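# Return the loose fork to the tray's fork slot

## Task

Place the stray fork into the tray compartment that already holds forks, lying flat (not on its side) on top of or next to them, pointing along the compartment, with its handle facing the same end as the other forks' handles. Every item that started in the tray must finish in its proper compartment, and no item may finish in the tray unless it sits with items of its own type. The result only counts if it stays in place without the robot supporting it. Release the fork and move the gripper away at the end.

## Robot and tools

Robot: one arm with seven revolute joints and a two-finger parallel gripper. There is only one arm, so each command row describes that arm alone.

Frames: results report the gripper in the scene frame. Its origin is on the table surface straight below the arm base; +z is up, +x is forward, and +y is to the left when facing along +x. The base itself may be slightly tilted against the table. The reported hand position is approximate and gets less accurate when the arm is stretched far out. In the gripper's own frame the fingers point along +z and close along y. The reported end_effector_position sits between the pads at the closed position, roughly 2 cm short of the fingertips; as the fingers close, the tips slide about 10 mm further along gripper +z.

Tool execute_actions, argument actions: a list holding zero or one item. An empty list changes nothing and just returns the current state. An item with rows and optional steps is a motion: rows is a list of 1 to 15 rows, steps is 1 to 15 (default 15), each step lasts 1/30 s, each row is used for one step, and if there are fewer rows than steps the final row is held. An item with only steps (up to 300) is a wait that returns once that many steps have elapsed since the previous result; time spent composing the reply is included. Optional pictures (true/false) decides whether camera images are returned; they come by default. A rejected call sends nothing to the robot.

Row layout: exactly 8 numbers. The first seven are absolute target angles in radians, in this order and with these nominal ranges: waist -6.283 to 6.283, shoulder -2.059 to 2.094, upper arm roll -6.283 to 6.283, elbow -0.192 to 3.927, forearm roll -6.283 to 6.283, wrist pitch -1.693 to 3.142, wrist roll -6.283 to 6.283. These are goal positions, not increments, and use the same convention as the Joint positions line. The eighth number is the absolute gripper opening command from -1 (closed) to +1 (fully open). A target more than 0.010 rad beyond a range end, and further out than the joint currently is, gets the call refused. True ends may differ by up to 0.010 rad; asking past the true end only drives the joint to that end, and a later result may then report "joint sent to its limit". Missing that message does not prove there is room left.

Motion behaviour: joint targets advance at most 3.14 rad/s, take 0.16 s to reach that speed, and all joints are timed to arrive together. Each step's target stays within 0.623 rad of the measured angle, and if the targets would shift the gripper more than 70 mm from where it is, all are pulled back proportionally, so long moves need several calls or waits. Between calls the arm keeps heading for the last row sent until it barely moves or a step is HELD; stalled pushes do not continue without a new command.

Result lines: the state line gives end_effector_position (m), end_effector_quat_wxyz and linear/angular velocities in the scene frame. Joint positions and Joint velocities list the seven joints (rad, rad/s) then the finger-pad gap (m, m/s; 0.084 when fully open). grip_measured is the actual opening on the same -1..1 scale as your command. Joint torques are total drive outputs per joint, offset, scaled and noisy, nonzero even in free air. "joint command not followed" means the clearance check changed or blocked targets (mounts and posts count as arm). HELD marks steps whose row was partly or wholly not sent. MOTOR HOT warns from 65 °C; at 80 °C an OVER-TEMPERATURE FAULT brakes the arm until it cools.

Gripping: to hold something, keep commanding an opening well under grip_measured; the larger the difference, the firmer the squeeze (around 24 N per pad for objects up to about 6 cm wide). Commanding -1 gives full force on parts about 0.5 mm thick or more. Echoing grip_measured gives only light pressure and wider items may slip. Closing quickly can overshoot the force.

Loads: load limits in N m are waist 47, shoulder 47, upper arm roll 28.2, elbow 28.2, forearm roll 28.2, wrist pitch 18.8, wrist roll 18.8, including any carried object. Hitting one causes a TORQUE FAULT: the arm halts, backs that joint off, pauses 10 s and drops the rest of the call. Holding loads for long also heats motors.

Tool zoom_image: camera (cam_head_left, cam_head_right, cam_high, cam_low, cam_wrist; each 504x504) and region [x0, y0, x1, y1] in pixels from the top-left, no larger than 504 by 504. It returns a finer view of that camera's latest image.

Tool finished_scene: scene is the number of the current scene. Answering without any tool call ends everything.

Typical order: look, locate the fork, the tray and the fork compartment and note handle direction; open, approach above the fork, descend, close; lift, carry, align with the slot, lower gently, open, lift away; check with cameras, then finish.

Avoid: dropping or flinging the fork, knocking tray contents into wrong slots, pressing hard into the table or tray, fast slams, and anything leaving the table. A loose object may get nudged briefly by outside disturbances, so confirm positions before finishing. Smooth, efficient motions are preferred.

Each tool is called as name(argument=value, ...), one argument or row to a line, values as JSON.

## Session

execute_actions(
  actions=[],
)

Scene clock: 0.00 s of 4500.00 s.
end_effector_position=(+0.5196, +0.0481, +0.3653) grip_measured=+1.00 end_effector_quat_wxyz=(+0.323, +0.852, +0.404, +0.086) end_effector_velocity=(+0.001, -0.001, -0.000) end_effector_angular_velocity=(-0.000, -0.001, -0.003)
Joint positions: [ 0.821  0.938  0.003  1.629 -1.263  1.883  0.281  0.084]
Joint velocities: [-0.    -0.001 -0.002  0.    -0.001  0.     0.001 -0.   ]
Joint torques (N m, as the arm reports them, + toward a larger angle): no reading

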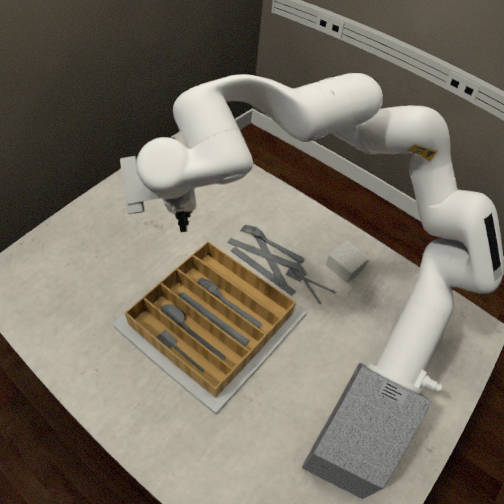

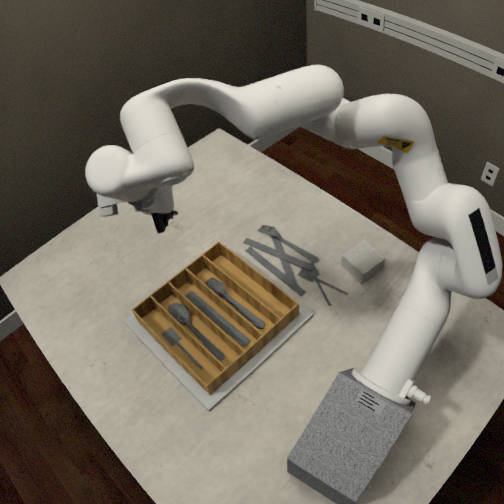

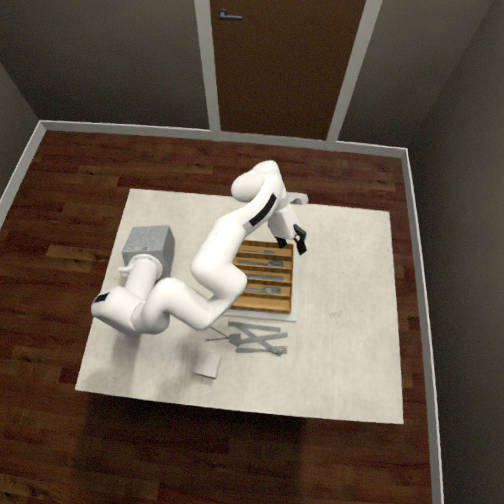

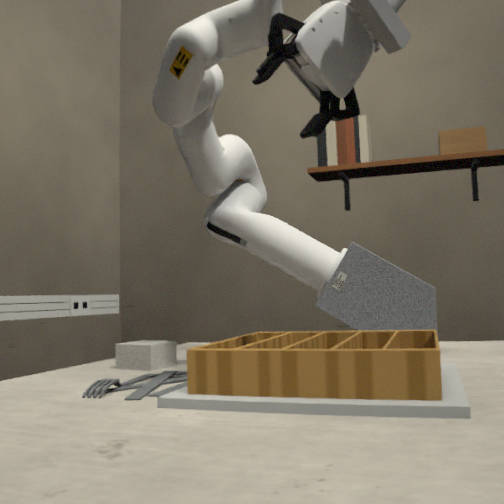

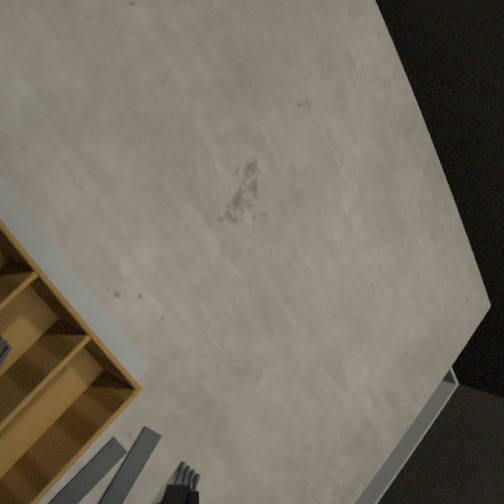

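zoom_image(
  camera="cam_high",
  region=[190, 230, 330, 370],
)

zoom_image(
  camera="cam_head_left",
  region=[110, 210, 350, 420],
)

Region (190, 230, 330, 370) of cam_high's 504x504 image, scaled by 3.600, with more detail than that image has.

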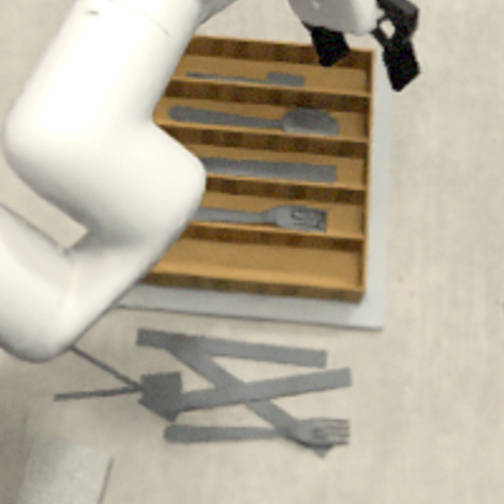

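Region (110, 210, 350, 420) of cam_head_left's 504x504 image, scaled by 2.100, with more detail than that image has; it fills the top 441 rows of this view, and the rest is white.

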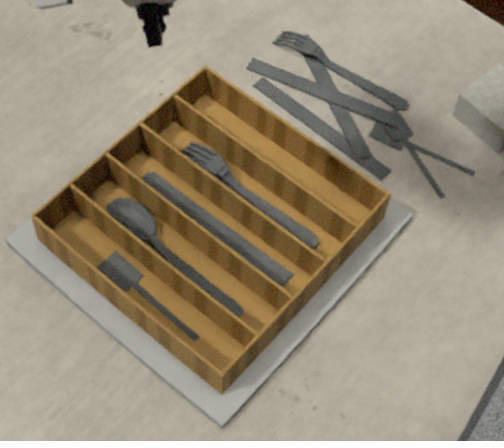

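execute_actions(
  actions=[
    {"rows":[[-0.35,0.05,0.45,0.78,-1.3,1.38,1.0,1]]},
  ],
  pictures=false,
)

execute_actions(
  actions=[
    {"steps":60},
  ],
)

Scene clock: 20.37 s of 4500.00 s.
end_effector_position=(+0.5205, -0.0754, +0.2498) grip_measured=+1.00 end_effector_quat_wxyz=(+0.115, +0.966, +0.200, +0.115) end_effector_velocity=(-0.051, -0.323, -0.313) end_effector_angular_velocity=(+0.266, +0.369, -0.870)
Joint positions: [ 0.238  0.399  0.301  1.107 -1.288  1.546  0.748  0.084]
Joint velocities: [-1.135 -0.717  0.291 -0.671 -0.025 -0.337  0.516 -0.   ]
Joint torques (N m, as the arm reports them, + toward a larger angle): [29.74 -9.55 11.66 11.34  0.09 -1.9  -0.73]
Steps of this call (steps 1 to 90: nothing new was sent; then 16.87 s passed at rest; steps 91 to 105: all 15 steps of this action). Readings (joint positions):
91: [0.820 0.937 0.003 1.628 -1.263 1.882 0.282]
92: [0.813 0.929 0.011 1.619 -1.264 1.874 0.292]
94: [0.751 0.866 0.066 1.548 -1.268 1.817 0.361]
98: [0.510 0.625 0.205 1.321 -1.280 1.653 0.584]
105: the state above

Scene clock: 22.37 s of 4500.00 s.
end_effector_position=(+0.4394, -0.2267, +0.1031) grip_measured=+1.00 end_effector_quat_wxyz=(+0.106, +0.994, -0.015, +0.003) end_effector_velocity=(-0.000, -0.000, +0.000) end_effector_angular_velocity=(+0.000, -0.000, -0.002)
Joint positions: [-0.35   0.05   0.45   0.78  -1.3    1.38   1.     0.084]
Joint velocities: [ 0.    -0.     0.    -0.     0.001  0.     0.002 -0.   ]
Joint torques (N m, as the arm reports them, + toward a larger angle): [ 21.9  -13.89  10.76   9.18   0.33  -1.59  -0.37]
Steps of this call (steps 1 to 45: the robot went on to your last target; steps 46 to 60: nothing new was sent). Readings (joint positions):
1: [0.200 0.376 0.311 1.085 -1.289 1.535 0.765]
2: [0.162 0.354 0.320 1.064 -1.290 1.525 0.781]
4: [0.087 0.310 0.339 1.022 -1.291 1.503 0.813]
8: [-0.065 0.220 0.377 0.938 -1.294 1.461 0.878]
60: the state above
The arm was judged still, so your last target was given up. Only a new action makes it travel on or press farther. Fingers that are still opening or closing keep moving.

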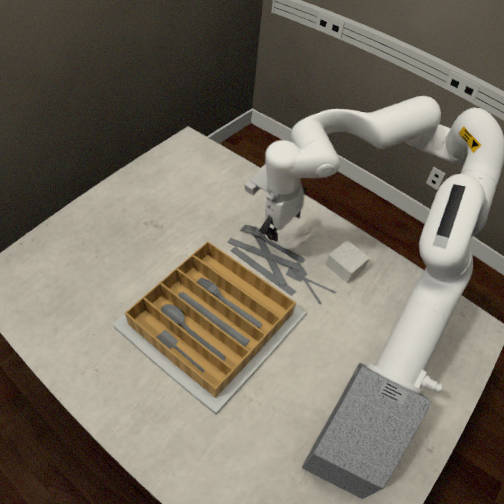

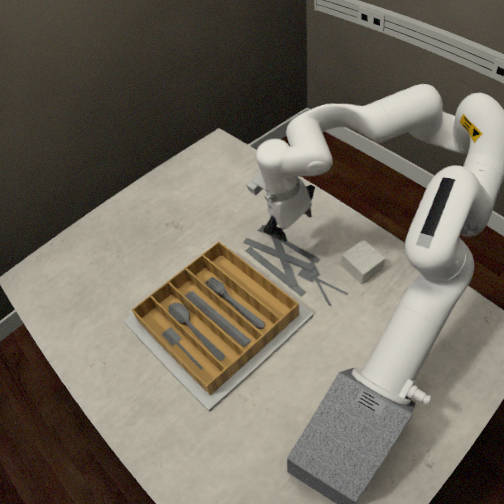

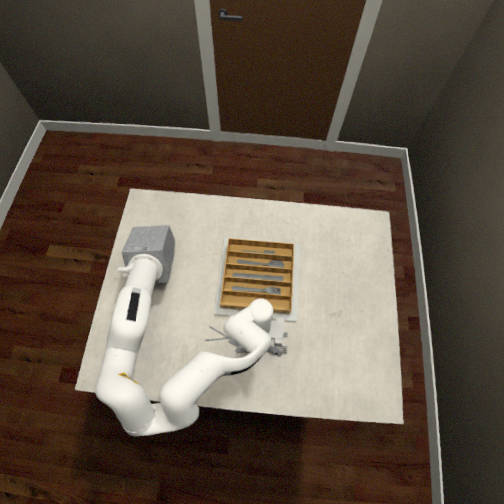

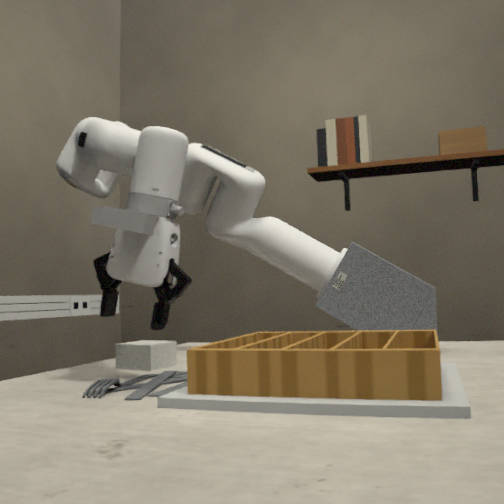

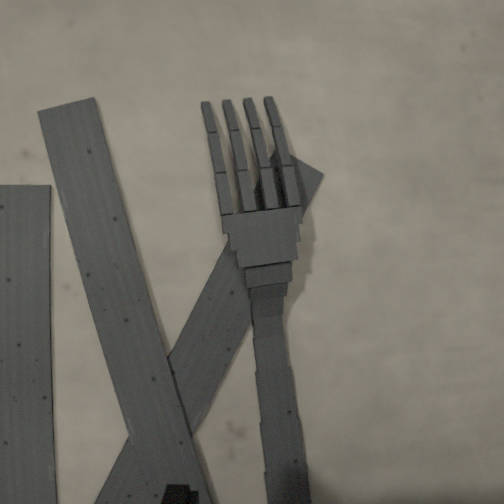

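execute_actions(
  actions=[
    {"rows":[[-0.49,0.05,0.45,0.78,-1.3,1.18,0.85,0]]},
  ],
)

Scene clock: 29.77 s of 4500.00 s.
end_effector_position=(+0.4435, -0.2179, +0.0657) grip_measured=-0.01 end_effector_quat_wxyz=(+0.034, +0.999, +0.032, -0.003) end_effector_velocity=(-0.004, -0.003, -0.006) end_effector_angular_velocity=(-0.000, +0.014, -0.005)
Joint positions: [-0.489  0.05   0.451  0.78  -1.3    1.18   0.85   0.044]
Joint velocities: [-0.006  0.001 -0.012 -0.001  0.    -0.003 -0.002 -0.   ]
Joint torques (N m, as the arm reports them, + toward a larger angle): [ 21.3  -15.54  10.78   7.8    0.46  -1.87  -0.5 ]
Steps of this call (steps 1 to 90: nothing new was sent; then 3.90 s passed at rest; steps 91 to 105: all 15 steps of this action). Readings (joint positions):
91: [-0.350 0.050 0.450 0.780 -1.300 1.379 0.999]
92: [-0.356 0.050 0.451 0.780 -1.300 1.369 0.992]
94: [-0.398 0.050 0.455 0.780 -1.300 1.304 0.944]
98: [-0.484 0.050 0.444 0.780 -1.300 1.197 0.862]
105: the state above

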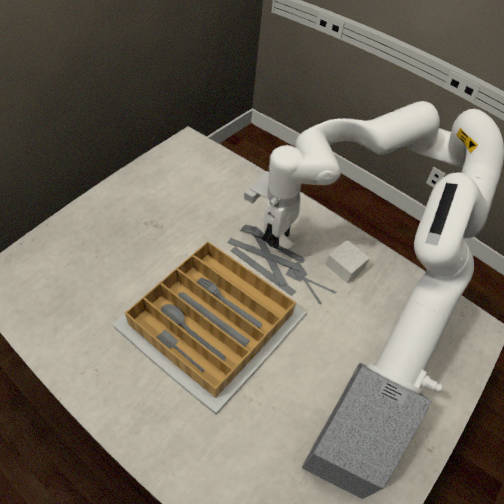

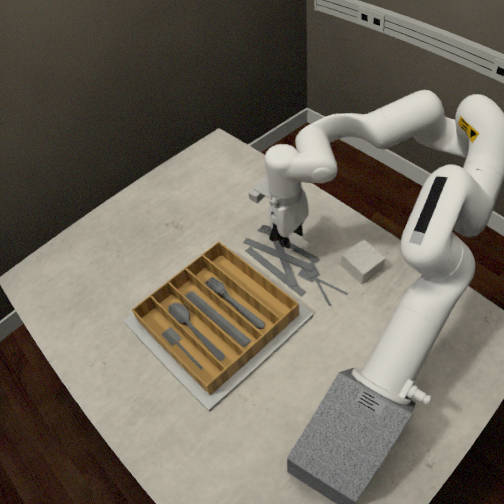

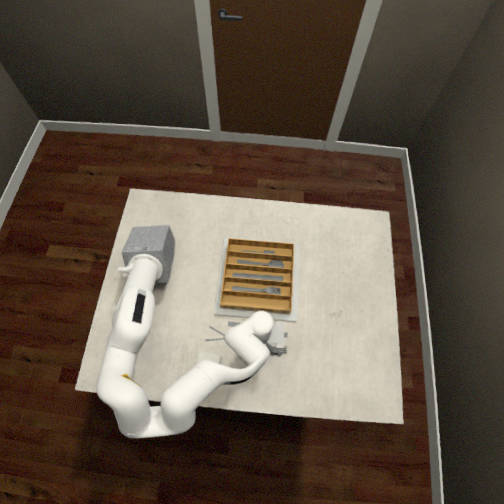

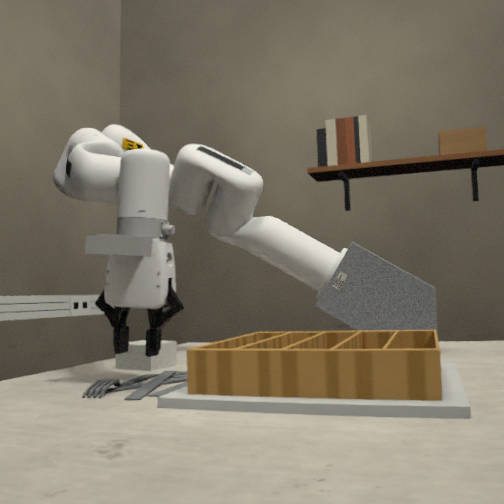

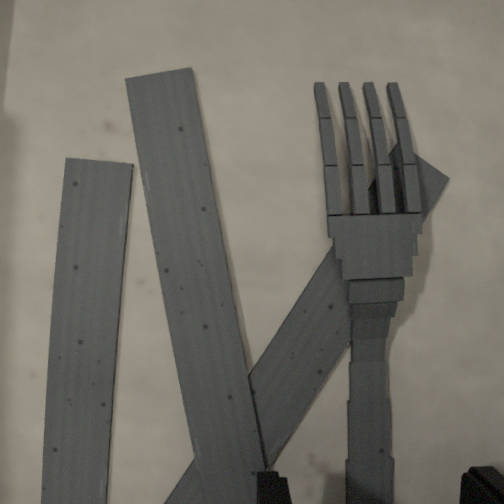

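execute_actions(
  actions=[
    {"rows":[[-0.585,0.05,0.45,0.78,-1.3,1.12,0.8,0]]},
  ],
  pictures=false,
)

Scene clock: 36.13 s of 4500.00 s.
end_effector_position=(+0.4327, -0.2295, +0.0370) grip_measured=-0.01 end_effector_quat_wxyz=(+0.016, +0.999, +0.033, -0.025) end_effector_velocity=(-0.004, -0.003, -0.005) end_effector_angular_velocity=(-0.003, +0.014, -0.005)
Joint positions: [-0.584  0.05   0.451  0.78  -1.3    1.12   0.8    0.044]
Joint velocities: [-0.005  0.001 -0.01  -0.001 -0.     0.001 -0.001 -0.   ]
Joint torques (N m, as the arm reports them, + toward a larger angle): [ 21.71 -16.48  10.56   6.85   0.58  -1.96  -0.43]
Steps of this call (steps 1 to 15: the robot went on to your last target; steps 16 to 90: nothing new was sent; then 2.87 s passed at rest; steps 91 to 105: all 15 steps of this action). Readings (joint positions):
91: [-0.491 0.050 0.450 0.780 -1.300 1.179 0.849]
92: [-0.498 0.050 0.452 0.780 -1.300 1.173 0.844]
94: [-0.539 0.050 0.454 0.780 -1.300 1.146 0.822]
98: [-0.584 0.050 0.445 0.780 -1.300 1.124 0.803]
105: the state above

execute_actions(
  actions=[
    {"rows":[[-0.63,0.05,0.45,0.78,-1.32,1.08,0.78,0]]},
  ],
  pictures=false,
)

execute_actions(
  actions=[
    {"rows":[[-0.63,0.05,0.45,0.78,-1.32,1.08,0.78,-1]]},
  ],
  pictures=false,
)

execute_actions(
  actions=[
    {"rows":[[-0.35,0.05,0.45,0.78,-1.3,1.3,0.9,-1]]},
  ],
)

Scene clock: 44.00 s of 4500.00 s.
end_effector_position=(+0.4314, -0.2355, +0.0242) grip_measured=-0.01 end_effector_quat_wxyz=(+0.009, +0.999, +0.036, -0.025) end_effector_velocity=(-0.002, -0.001, -0.002) end_effector_angular_velocity=(-0.000, +0.006, -0.004)
Joint positions: [-0.63   0.05   0.45   0.78  -1.32   1.08   0.78   0.044]
Joint velocities: [-0.002  0.    -0.004 -0.     0.001 -0.     0.001 -0.   ]
Joint torques (N m, as the arm reports them, + toward a larger angle): [ 21.07 -16.95  10.36   6.49   0.49  -1.84  -0.45]
Steps of this call (steps 1 to 15: the robot went on to your last target; steps 16 to 90: nothing new was sent; then 4.37 s passed at rest; steps 91 to 105: all 15 steps of this action). Readings (joint positions):
91: [-0.586 0.050 0.450 0.780 -1.300 1.119 0.800]
92: [-0.592 0.050 0.452 0.780 -1.304 1.112 0.796]
94: [-0.613 0.050 0.451 0.780 -1.313 1.094 0.787]
98: [-0.629 0.050 0.448 0.780 -1.319 1.082 0.781]
105: the state above

Scene clock: 44.50 s of 4500.00 s.
end_effector_position=(+0.4319, -0.2354, +0.0247) grip_measured=-0.70 end_effector_quat_wxyz=(+0.009, +0.999, +0.036, -0.024) end_effector_velocity=(-0.001, -0.000, -0.001) end_effector_angular_velocity=(+0.000, +0.002, -0.000)
Joint positions: [-0.629  0.05   0.451  0.78  -1.32   1.08   0.78   0.013]
Joint velocities: [-0.     0.    -0.001 -0.     0.    -0.     0.     0.   ]
Joint torques (N m, as the arm reports them, + toward a larger angle): [ 17.56 -15.34   8.59   5.56   0.64  -1.09  -0.48]
Steps of this call (steps 1 to 15: all 15 steps of this action). Readings (joint positions):
1: [-0.630 0.050 0.450 0.780 -1.320 1.080 0.780]
2: [-0.630 0.050 0.450 0.780 -1.320 1.080 0.780]
4: [-0.629 0.050 0.451 0.780 -1.320 1.080 0.780]
8: [-0.629 0.050 0.451 0.780 -1.320 1.080 0.780]
15: the state above

Scene clock: 45.00 s of 4500.00 s.
end_effector_position=(+0.4494, -0.2105, +0.1043) grip_measured=-0.70 end_effector_quat_wxyz=(+0.074, +0.996, +0.037, +0.019) end_effector_velocity=(-0.000, -0.003, +0.001) end_effector_angular_velocity=(-0.009, +0.003, -0.009)
Joint positions: [-0.353  0.05   0.447  0.779 -1.3    1.3    0.899  0.013]
Joint velocities: [ 0.004 -0.    -0.002  0.003  0.     0.012  0.006 -0.   ]
Joint torques (N m, as the arm reports them, + toward a larger angle): [ 23.52 -14.45  11.6    9.63   0.47  -2.19  -0.57]
Steps of this call (steps 1 to 15: all 15 steps of this action). Readings (joint positions):
1: [-0.629 0.050 0.451 0.780 -1.320 1.080 0.780]
2: [-0.621 0.050 0.449 0.780 -1.319 1.089 0.785]
4: [-0.562 0.051 0.439 0.779 -1.315 1.143 0.813]
8: [-0.390 0.050 0.457 0.780 -1.303 1.262 0.880]
15: the state above

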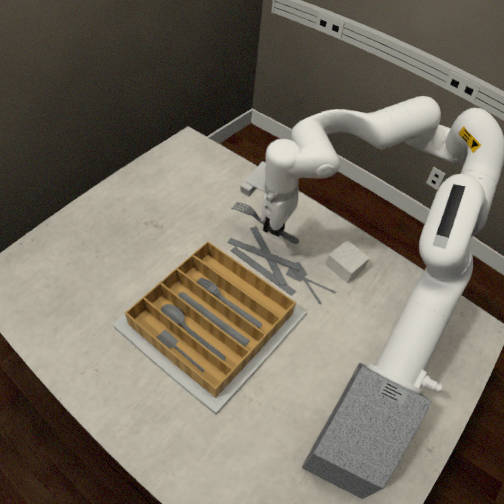

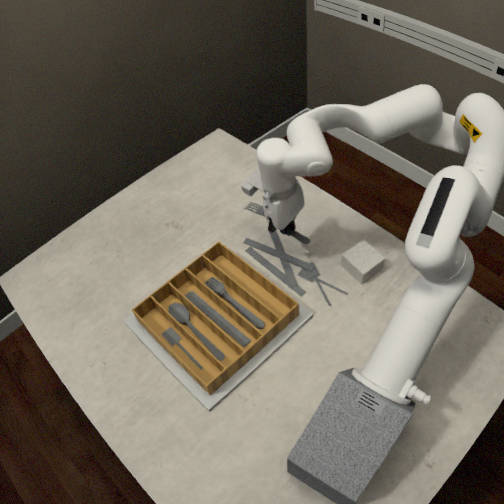

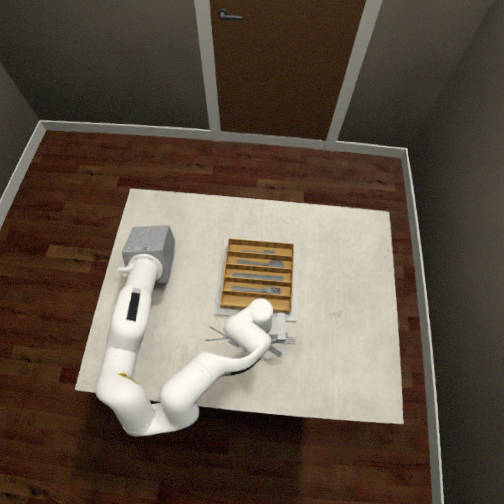

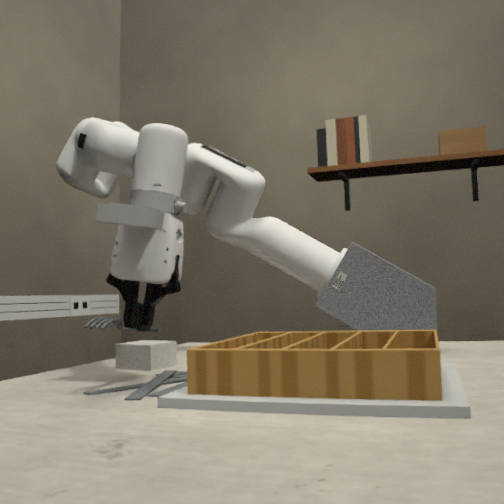

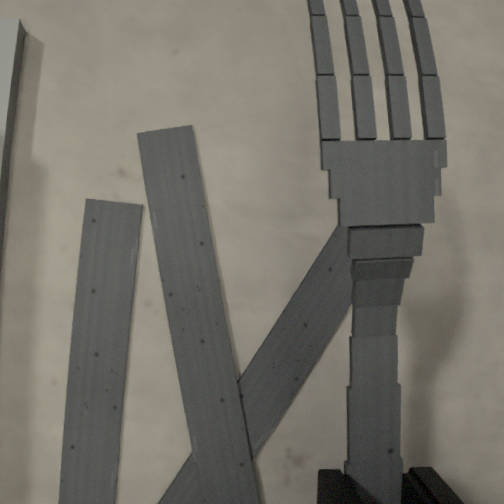

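execute_actions(
  actions=[
    {"rows":[[0.05,0.62,0.39,1.04,-1.26,1.37,1.28,-1]]},
  ],
  pictures=false,
)

execute_actions(
  actions=[
    {"steps":30},
  ],
)

Scene clock: 56.60 s of 4500.00 s.
end_effector_position=(+0.4621, -0.0158, +0.1403) grip_measured=-0.70 end_effector_quat_wxyz=(+0.009, +0.998, +0.044, +0.042) end_effector_velocity=(-0.077, +0.434, +0.073) end_effector_angular_velocity=(+0.143, -0.030, +0.074)
Joint positions: [-0.035  0.499  0.403  0.985 -1.269  1.355  1.199  0.013]
Joint velocities: [ 0.704  1.001 -0.104  0.456  0.07   0.123  0.665 -0.   ]
Joint torques (N m, as the arm reports them, + toward a larger angle): [ 30.08 -14.14  12.63   7.77   0.47  -2.21  -0.56]
Steps of this call (steps 1 to 15: the robot went on to your last target; steps 16 to 90: nothing new was sent; then 8.10 s passed at rest; steps 91 to 105: all 15 steps of this action). Readings (joint positions):
91: [-0.349 0.051 0.450 0.780 -1.300 1.300 0.901]
92: [-0.344 0.058 0.448 0.785 -1.299 1.302 0.907]
94: [-0.304 0.116 0.438 0.815 -1.295 1.311 0.948]
98: [-0.201 0.262 0.428 0.877 -1.285 1.326 1.041]
105: the state above

Scene clock: 57.60 s of 4500.00 s.
end_effector_position=(+0.4495, +0.0358, +0.1482) grip_measured=-0.70 end_effector_quat_wxyz=(+0.004, +0.998, +0.048, +0.044) end_effector_velocity=(-0.000, -0.000, -0.001) end_effector_angular_velocity=(-0.001, +0.001, +0.000)
Joint positions: [ 0.05   0.62   0.39   1.04  -1.26   1.37   1.28   0.013]
Joint velocities: [ 0.     0.001 -0.001 -0.    -0.    -0.    -0.     0.   ]
Joint torques (N m, as the arm reports them, + toward a larger angle): [ 30.75 -13.9   12.54   8.85   0.5   -2.16  -0.47]
Steps of this call (steps 1 to 30: the robot went on to your last target). Readings (joint positions):
1: [-0.012 0.532 0.400 1.000 -1.266 1.359 1.221]
2: [0.009 0.562 0.397 1.013 -1.264 1.362 1.240]
4: [0.038 0.603 0.395 1.028 -1.261 1.366 1.265]
8: [0.048 0.617 0.390 1.039 -1.260 1.370 1.278]
30: the state above
The arm was judged still, so your last target was given up. Only a new action makes it travel on or press farther. Fingers that are still opening or closing keep moving.

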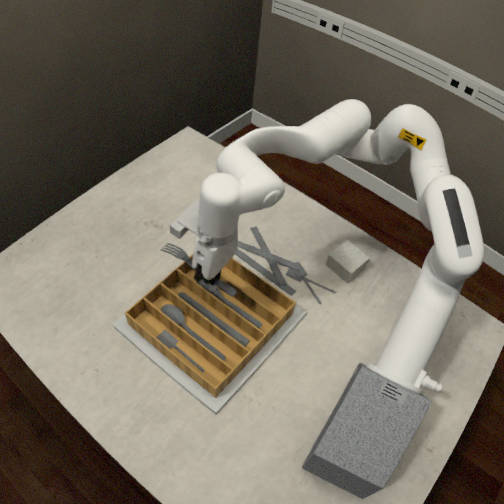

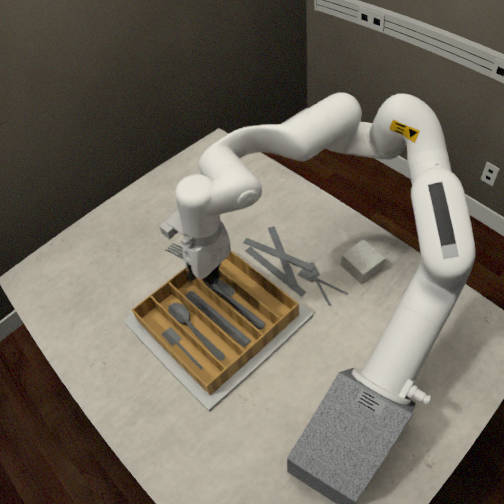

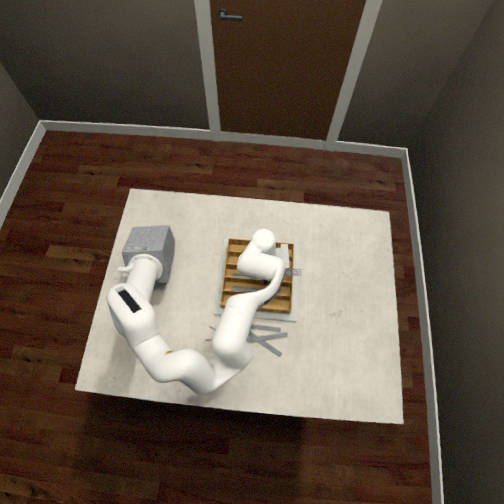

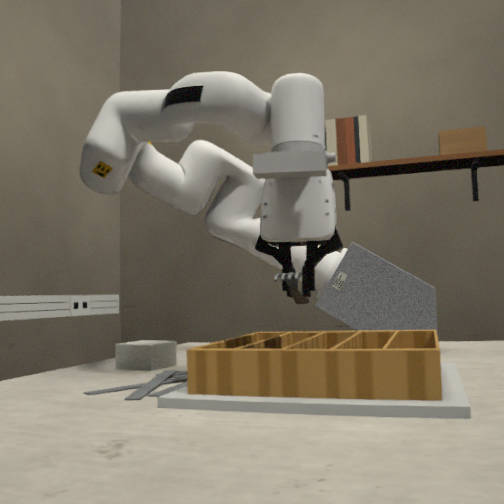

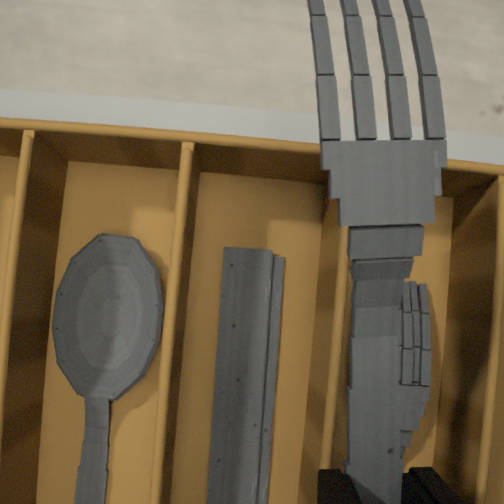

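execute_actions(
  actions=[
    {"rows":[[-0.03,0.57,0.39,0.84,-1.26,1.37,1.45,-1]]},
  ],
)

Scene clock: 67.43 s of 4500.00 s.
end_effector_position=(+0.3769, +0.0102, +0.0995) grip_measured=-0.70 end_effector_quat_wxyz=(+0.034, +0.999, +0.013, -0.000) end_effector_velocity=(-0.007, -0.003, -0.006) end_effector_angular_velocity=(-0.010, +0.012, +0.002)
Joint positions: [-0.029  0.57   0.391  0.842 -1.26   1.37   1.449  0.013]
Joint velocities: [-0.003  0.    -0.007 -0.013  0.001  0.001  0.005  0.   ]
Joint torques (N m, as the arm reports them, + toward a larger angle): [ 27.18 -12.68  11.81   7.32   0.7   -1.78  -0.41]
Steps of this call (steps 1 to 90: nothing new was sent; then 6.33 s passed at rest; steps 91 to 105: all 15 steps of this action). Readings (joint positions):
91: [0.050 0.620 0.390 1.039 -1.260 1.370 1.281]
92: [0.047 0.617 0.391 1.032 -1.260 1.369 1.289]
94: [0.025 0.601 0.394 0.977 -1.261 1.369 1.339]
98: [-0.024 0.577 0.385 0.856 -1.259 1.371 1.430]
105: the state above

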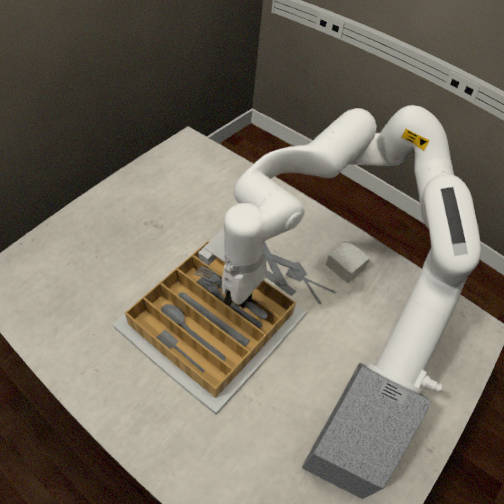

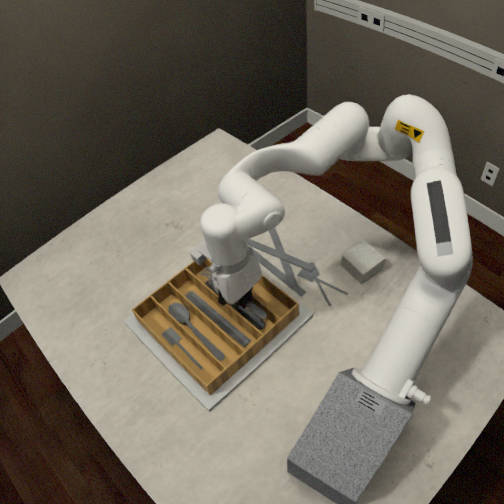

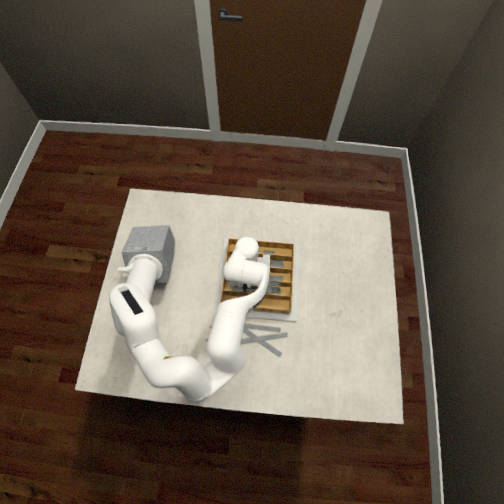

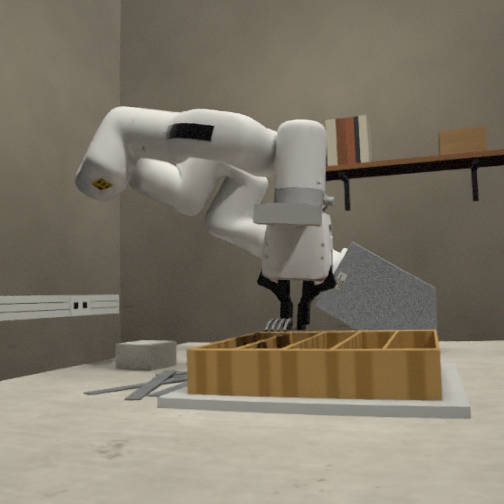

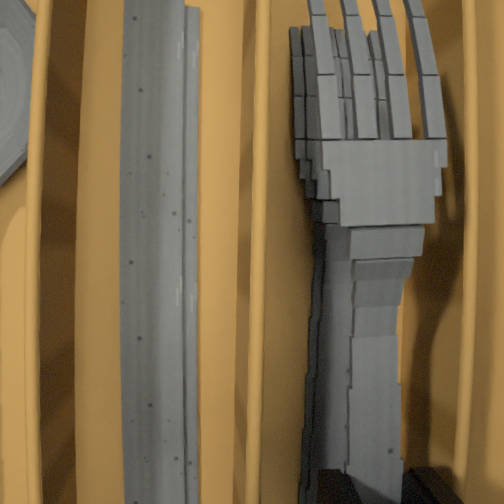

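execute_actions(
  actions=[
    {"rows":[[-0.11,0.57,0.39,0.84,-1.27,1.29,1.45,-1]]},
  ],
  pictures=false,
)

execute_actions(
  actions=[
    {"rows":[[-0.11,0.57,0.39,0.84,-1.27,1.29,1.45,-0.3]]},
  ],
  pictures=false,
)

execute_actions(
  actions=[
    {"rows":[[0.15,0.57,0.39,0.84,-1.27,1.45,1.45,-0.3]]},
  ],
)

Scene clock: 76.70 s of 4500.00 s.
end_effector_position=(+0.3757, +0.0133, +0.0786) grip_measured=-0.70 end_effector_quat_wxyz=(+0.001, +1.000, -0.006, -0.026) end_effector_velocity=(-0.001, -0.004, -0.006) end_effector_angular_velocity=(-0.008, +0.011, -0.008)
Joint positions: [-0.109  0.57   0.391  0.84  -1.27   1.29   1.45   0.013]
Joint velocities: [-0.005 -0.    -0.01   0.    -0.     0.     0.001  0.   ]
Joint torques (N m, as the arm reports them, + toward a larger angle): [ 27.74 -12.99  11.98   6.32   0.58  -2.08  -0.5 ]
Steps of this call (steps 1 to 15: the robot went on to your last target; steps 16 to 90: nothing new was sent; then 5.77 s passed at rest; steps 91 to 105: all 15 steps of this action). Readings (joint positions):
91: [-0.031 0.570 0.390 0.840 -1.260 1.369 1.450]
92: [-0.038 0.570 0.392 0.840 -1.261 1.359 1.450]
94: [-0.074 0.570 0.393 0.840 -1.266 1.323 1.450]
98: [-0.109 0.570 0.386 0.840 -1.270 1.295 1.450]
105: the state above

Scene clock: 77.20 s of 4500.00 s.
end_effector_position=(+0.3757, +0.0128, +0.0781) grip_measured=-0.39 end_effector_quat_wxyz=(+0.001, +1.000, -0.006, -0.026) end_effector_velocity=(+0.000, -0.000, +0.000) end_effector_angular_velocity=(+0.000, -0.000, -0.001)
Joint positions: [-0.11   0.57   0.39   0.84  -1.27   1.29   1.45   0.027]
Joint velocities: [-0. -0.  0. -0.  0. -0.  0. -0.]
Joint torques (N m, as the arm reports them, + toward a larger angle): [ 28.32 -12.09  12.35   5.86   0.72  -2.85  -0.5 ]
Steps of this call (steps 1 to 15: all 15 steps of this action). Readings (joint positions):
1: [-0.109 0.570 0.390 0.840 -1.270 1.290 1.450]
2: [-0.110 0.570 0.390 0.840 -1.270 1.290 1.450]
4: [-0.110 0.570 0.390 0.840 -1.270 1.290 1.450]
8: [-0.110 0.570 0.390 0.840 -1.270 1.290 1.450]
15: the state above

Scene clock: 77.70 s of 4500.00 s.
end_effector_position=(+0.3817, +0.0244, +0.1499) grip_measured=-0.32 end_effector_quat_wxyz=(+0.065, +0.993, +0.055, +0.076) end_effector_velocity=(+0.001, +0.004, +0.008) end_effector_angular_velocity=(+0.009, -0.016, +0.006)
Joint positions: [ 0.147  0.57   0.387  0.84  -1.27   1.45   1.45   0.03 ]
Joint velocities: [ 0.007 -0.001  0.014  0.004 -0.001  0.003  0.001  0.   ]
Joint torques (N m, as the arm reports them, + toward a larger angle): [ 27.1  -12.22  11.58  10.03   0.23  -1.7   -0.46]
Steps of this call (steps 1 to 15: all 15 steps of this action). Readings (joint positions):
1: [-0.109 0.570 0.390 0.840 -1.270 1.291 1.450]
2: [-0.102 0.570 0.388 0.840 -1.270 1.297 1.450]
4: [-0.041 0.570 0.381 0.841 -1.270 1.339 1.450]
8: [0.131 0.570 0.402 0.840 -1.270 1.429 1.450]
15: the state above

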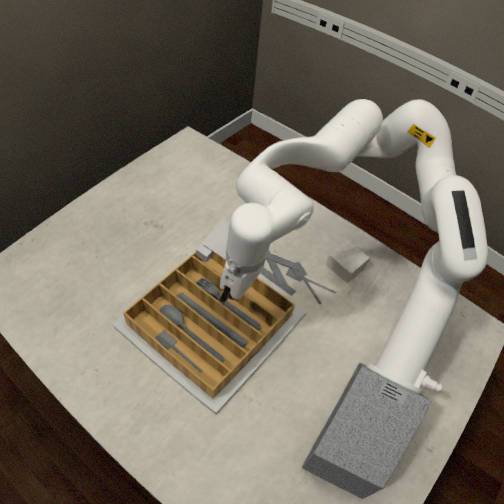

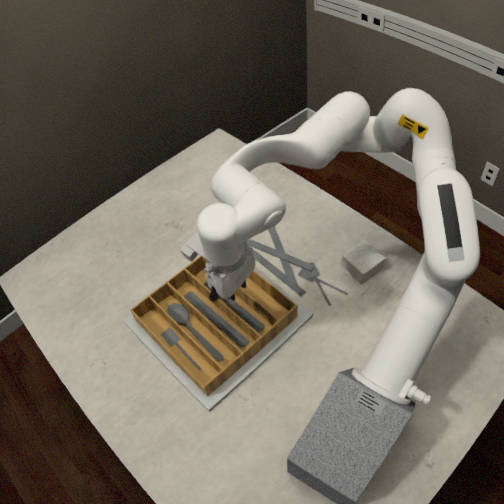

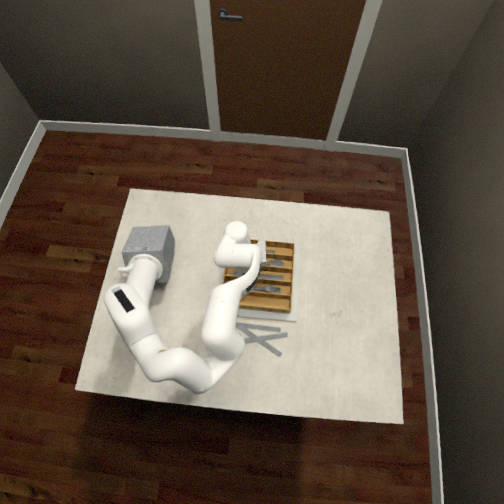

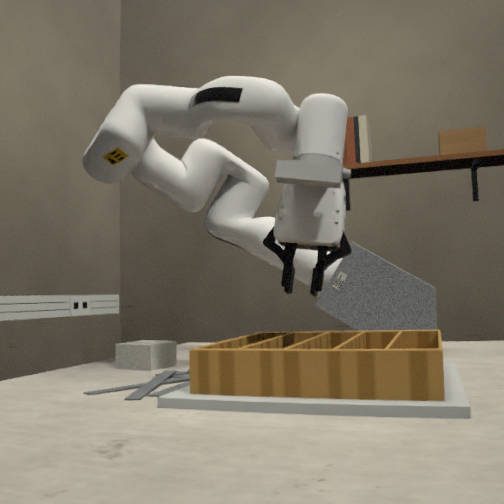

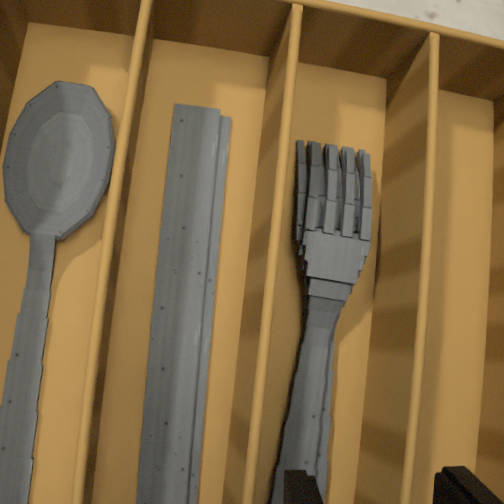

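finished_scene(
  scene=2,
)

The scene is finished: the task was done.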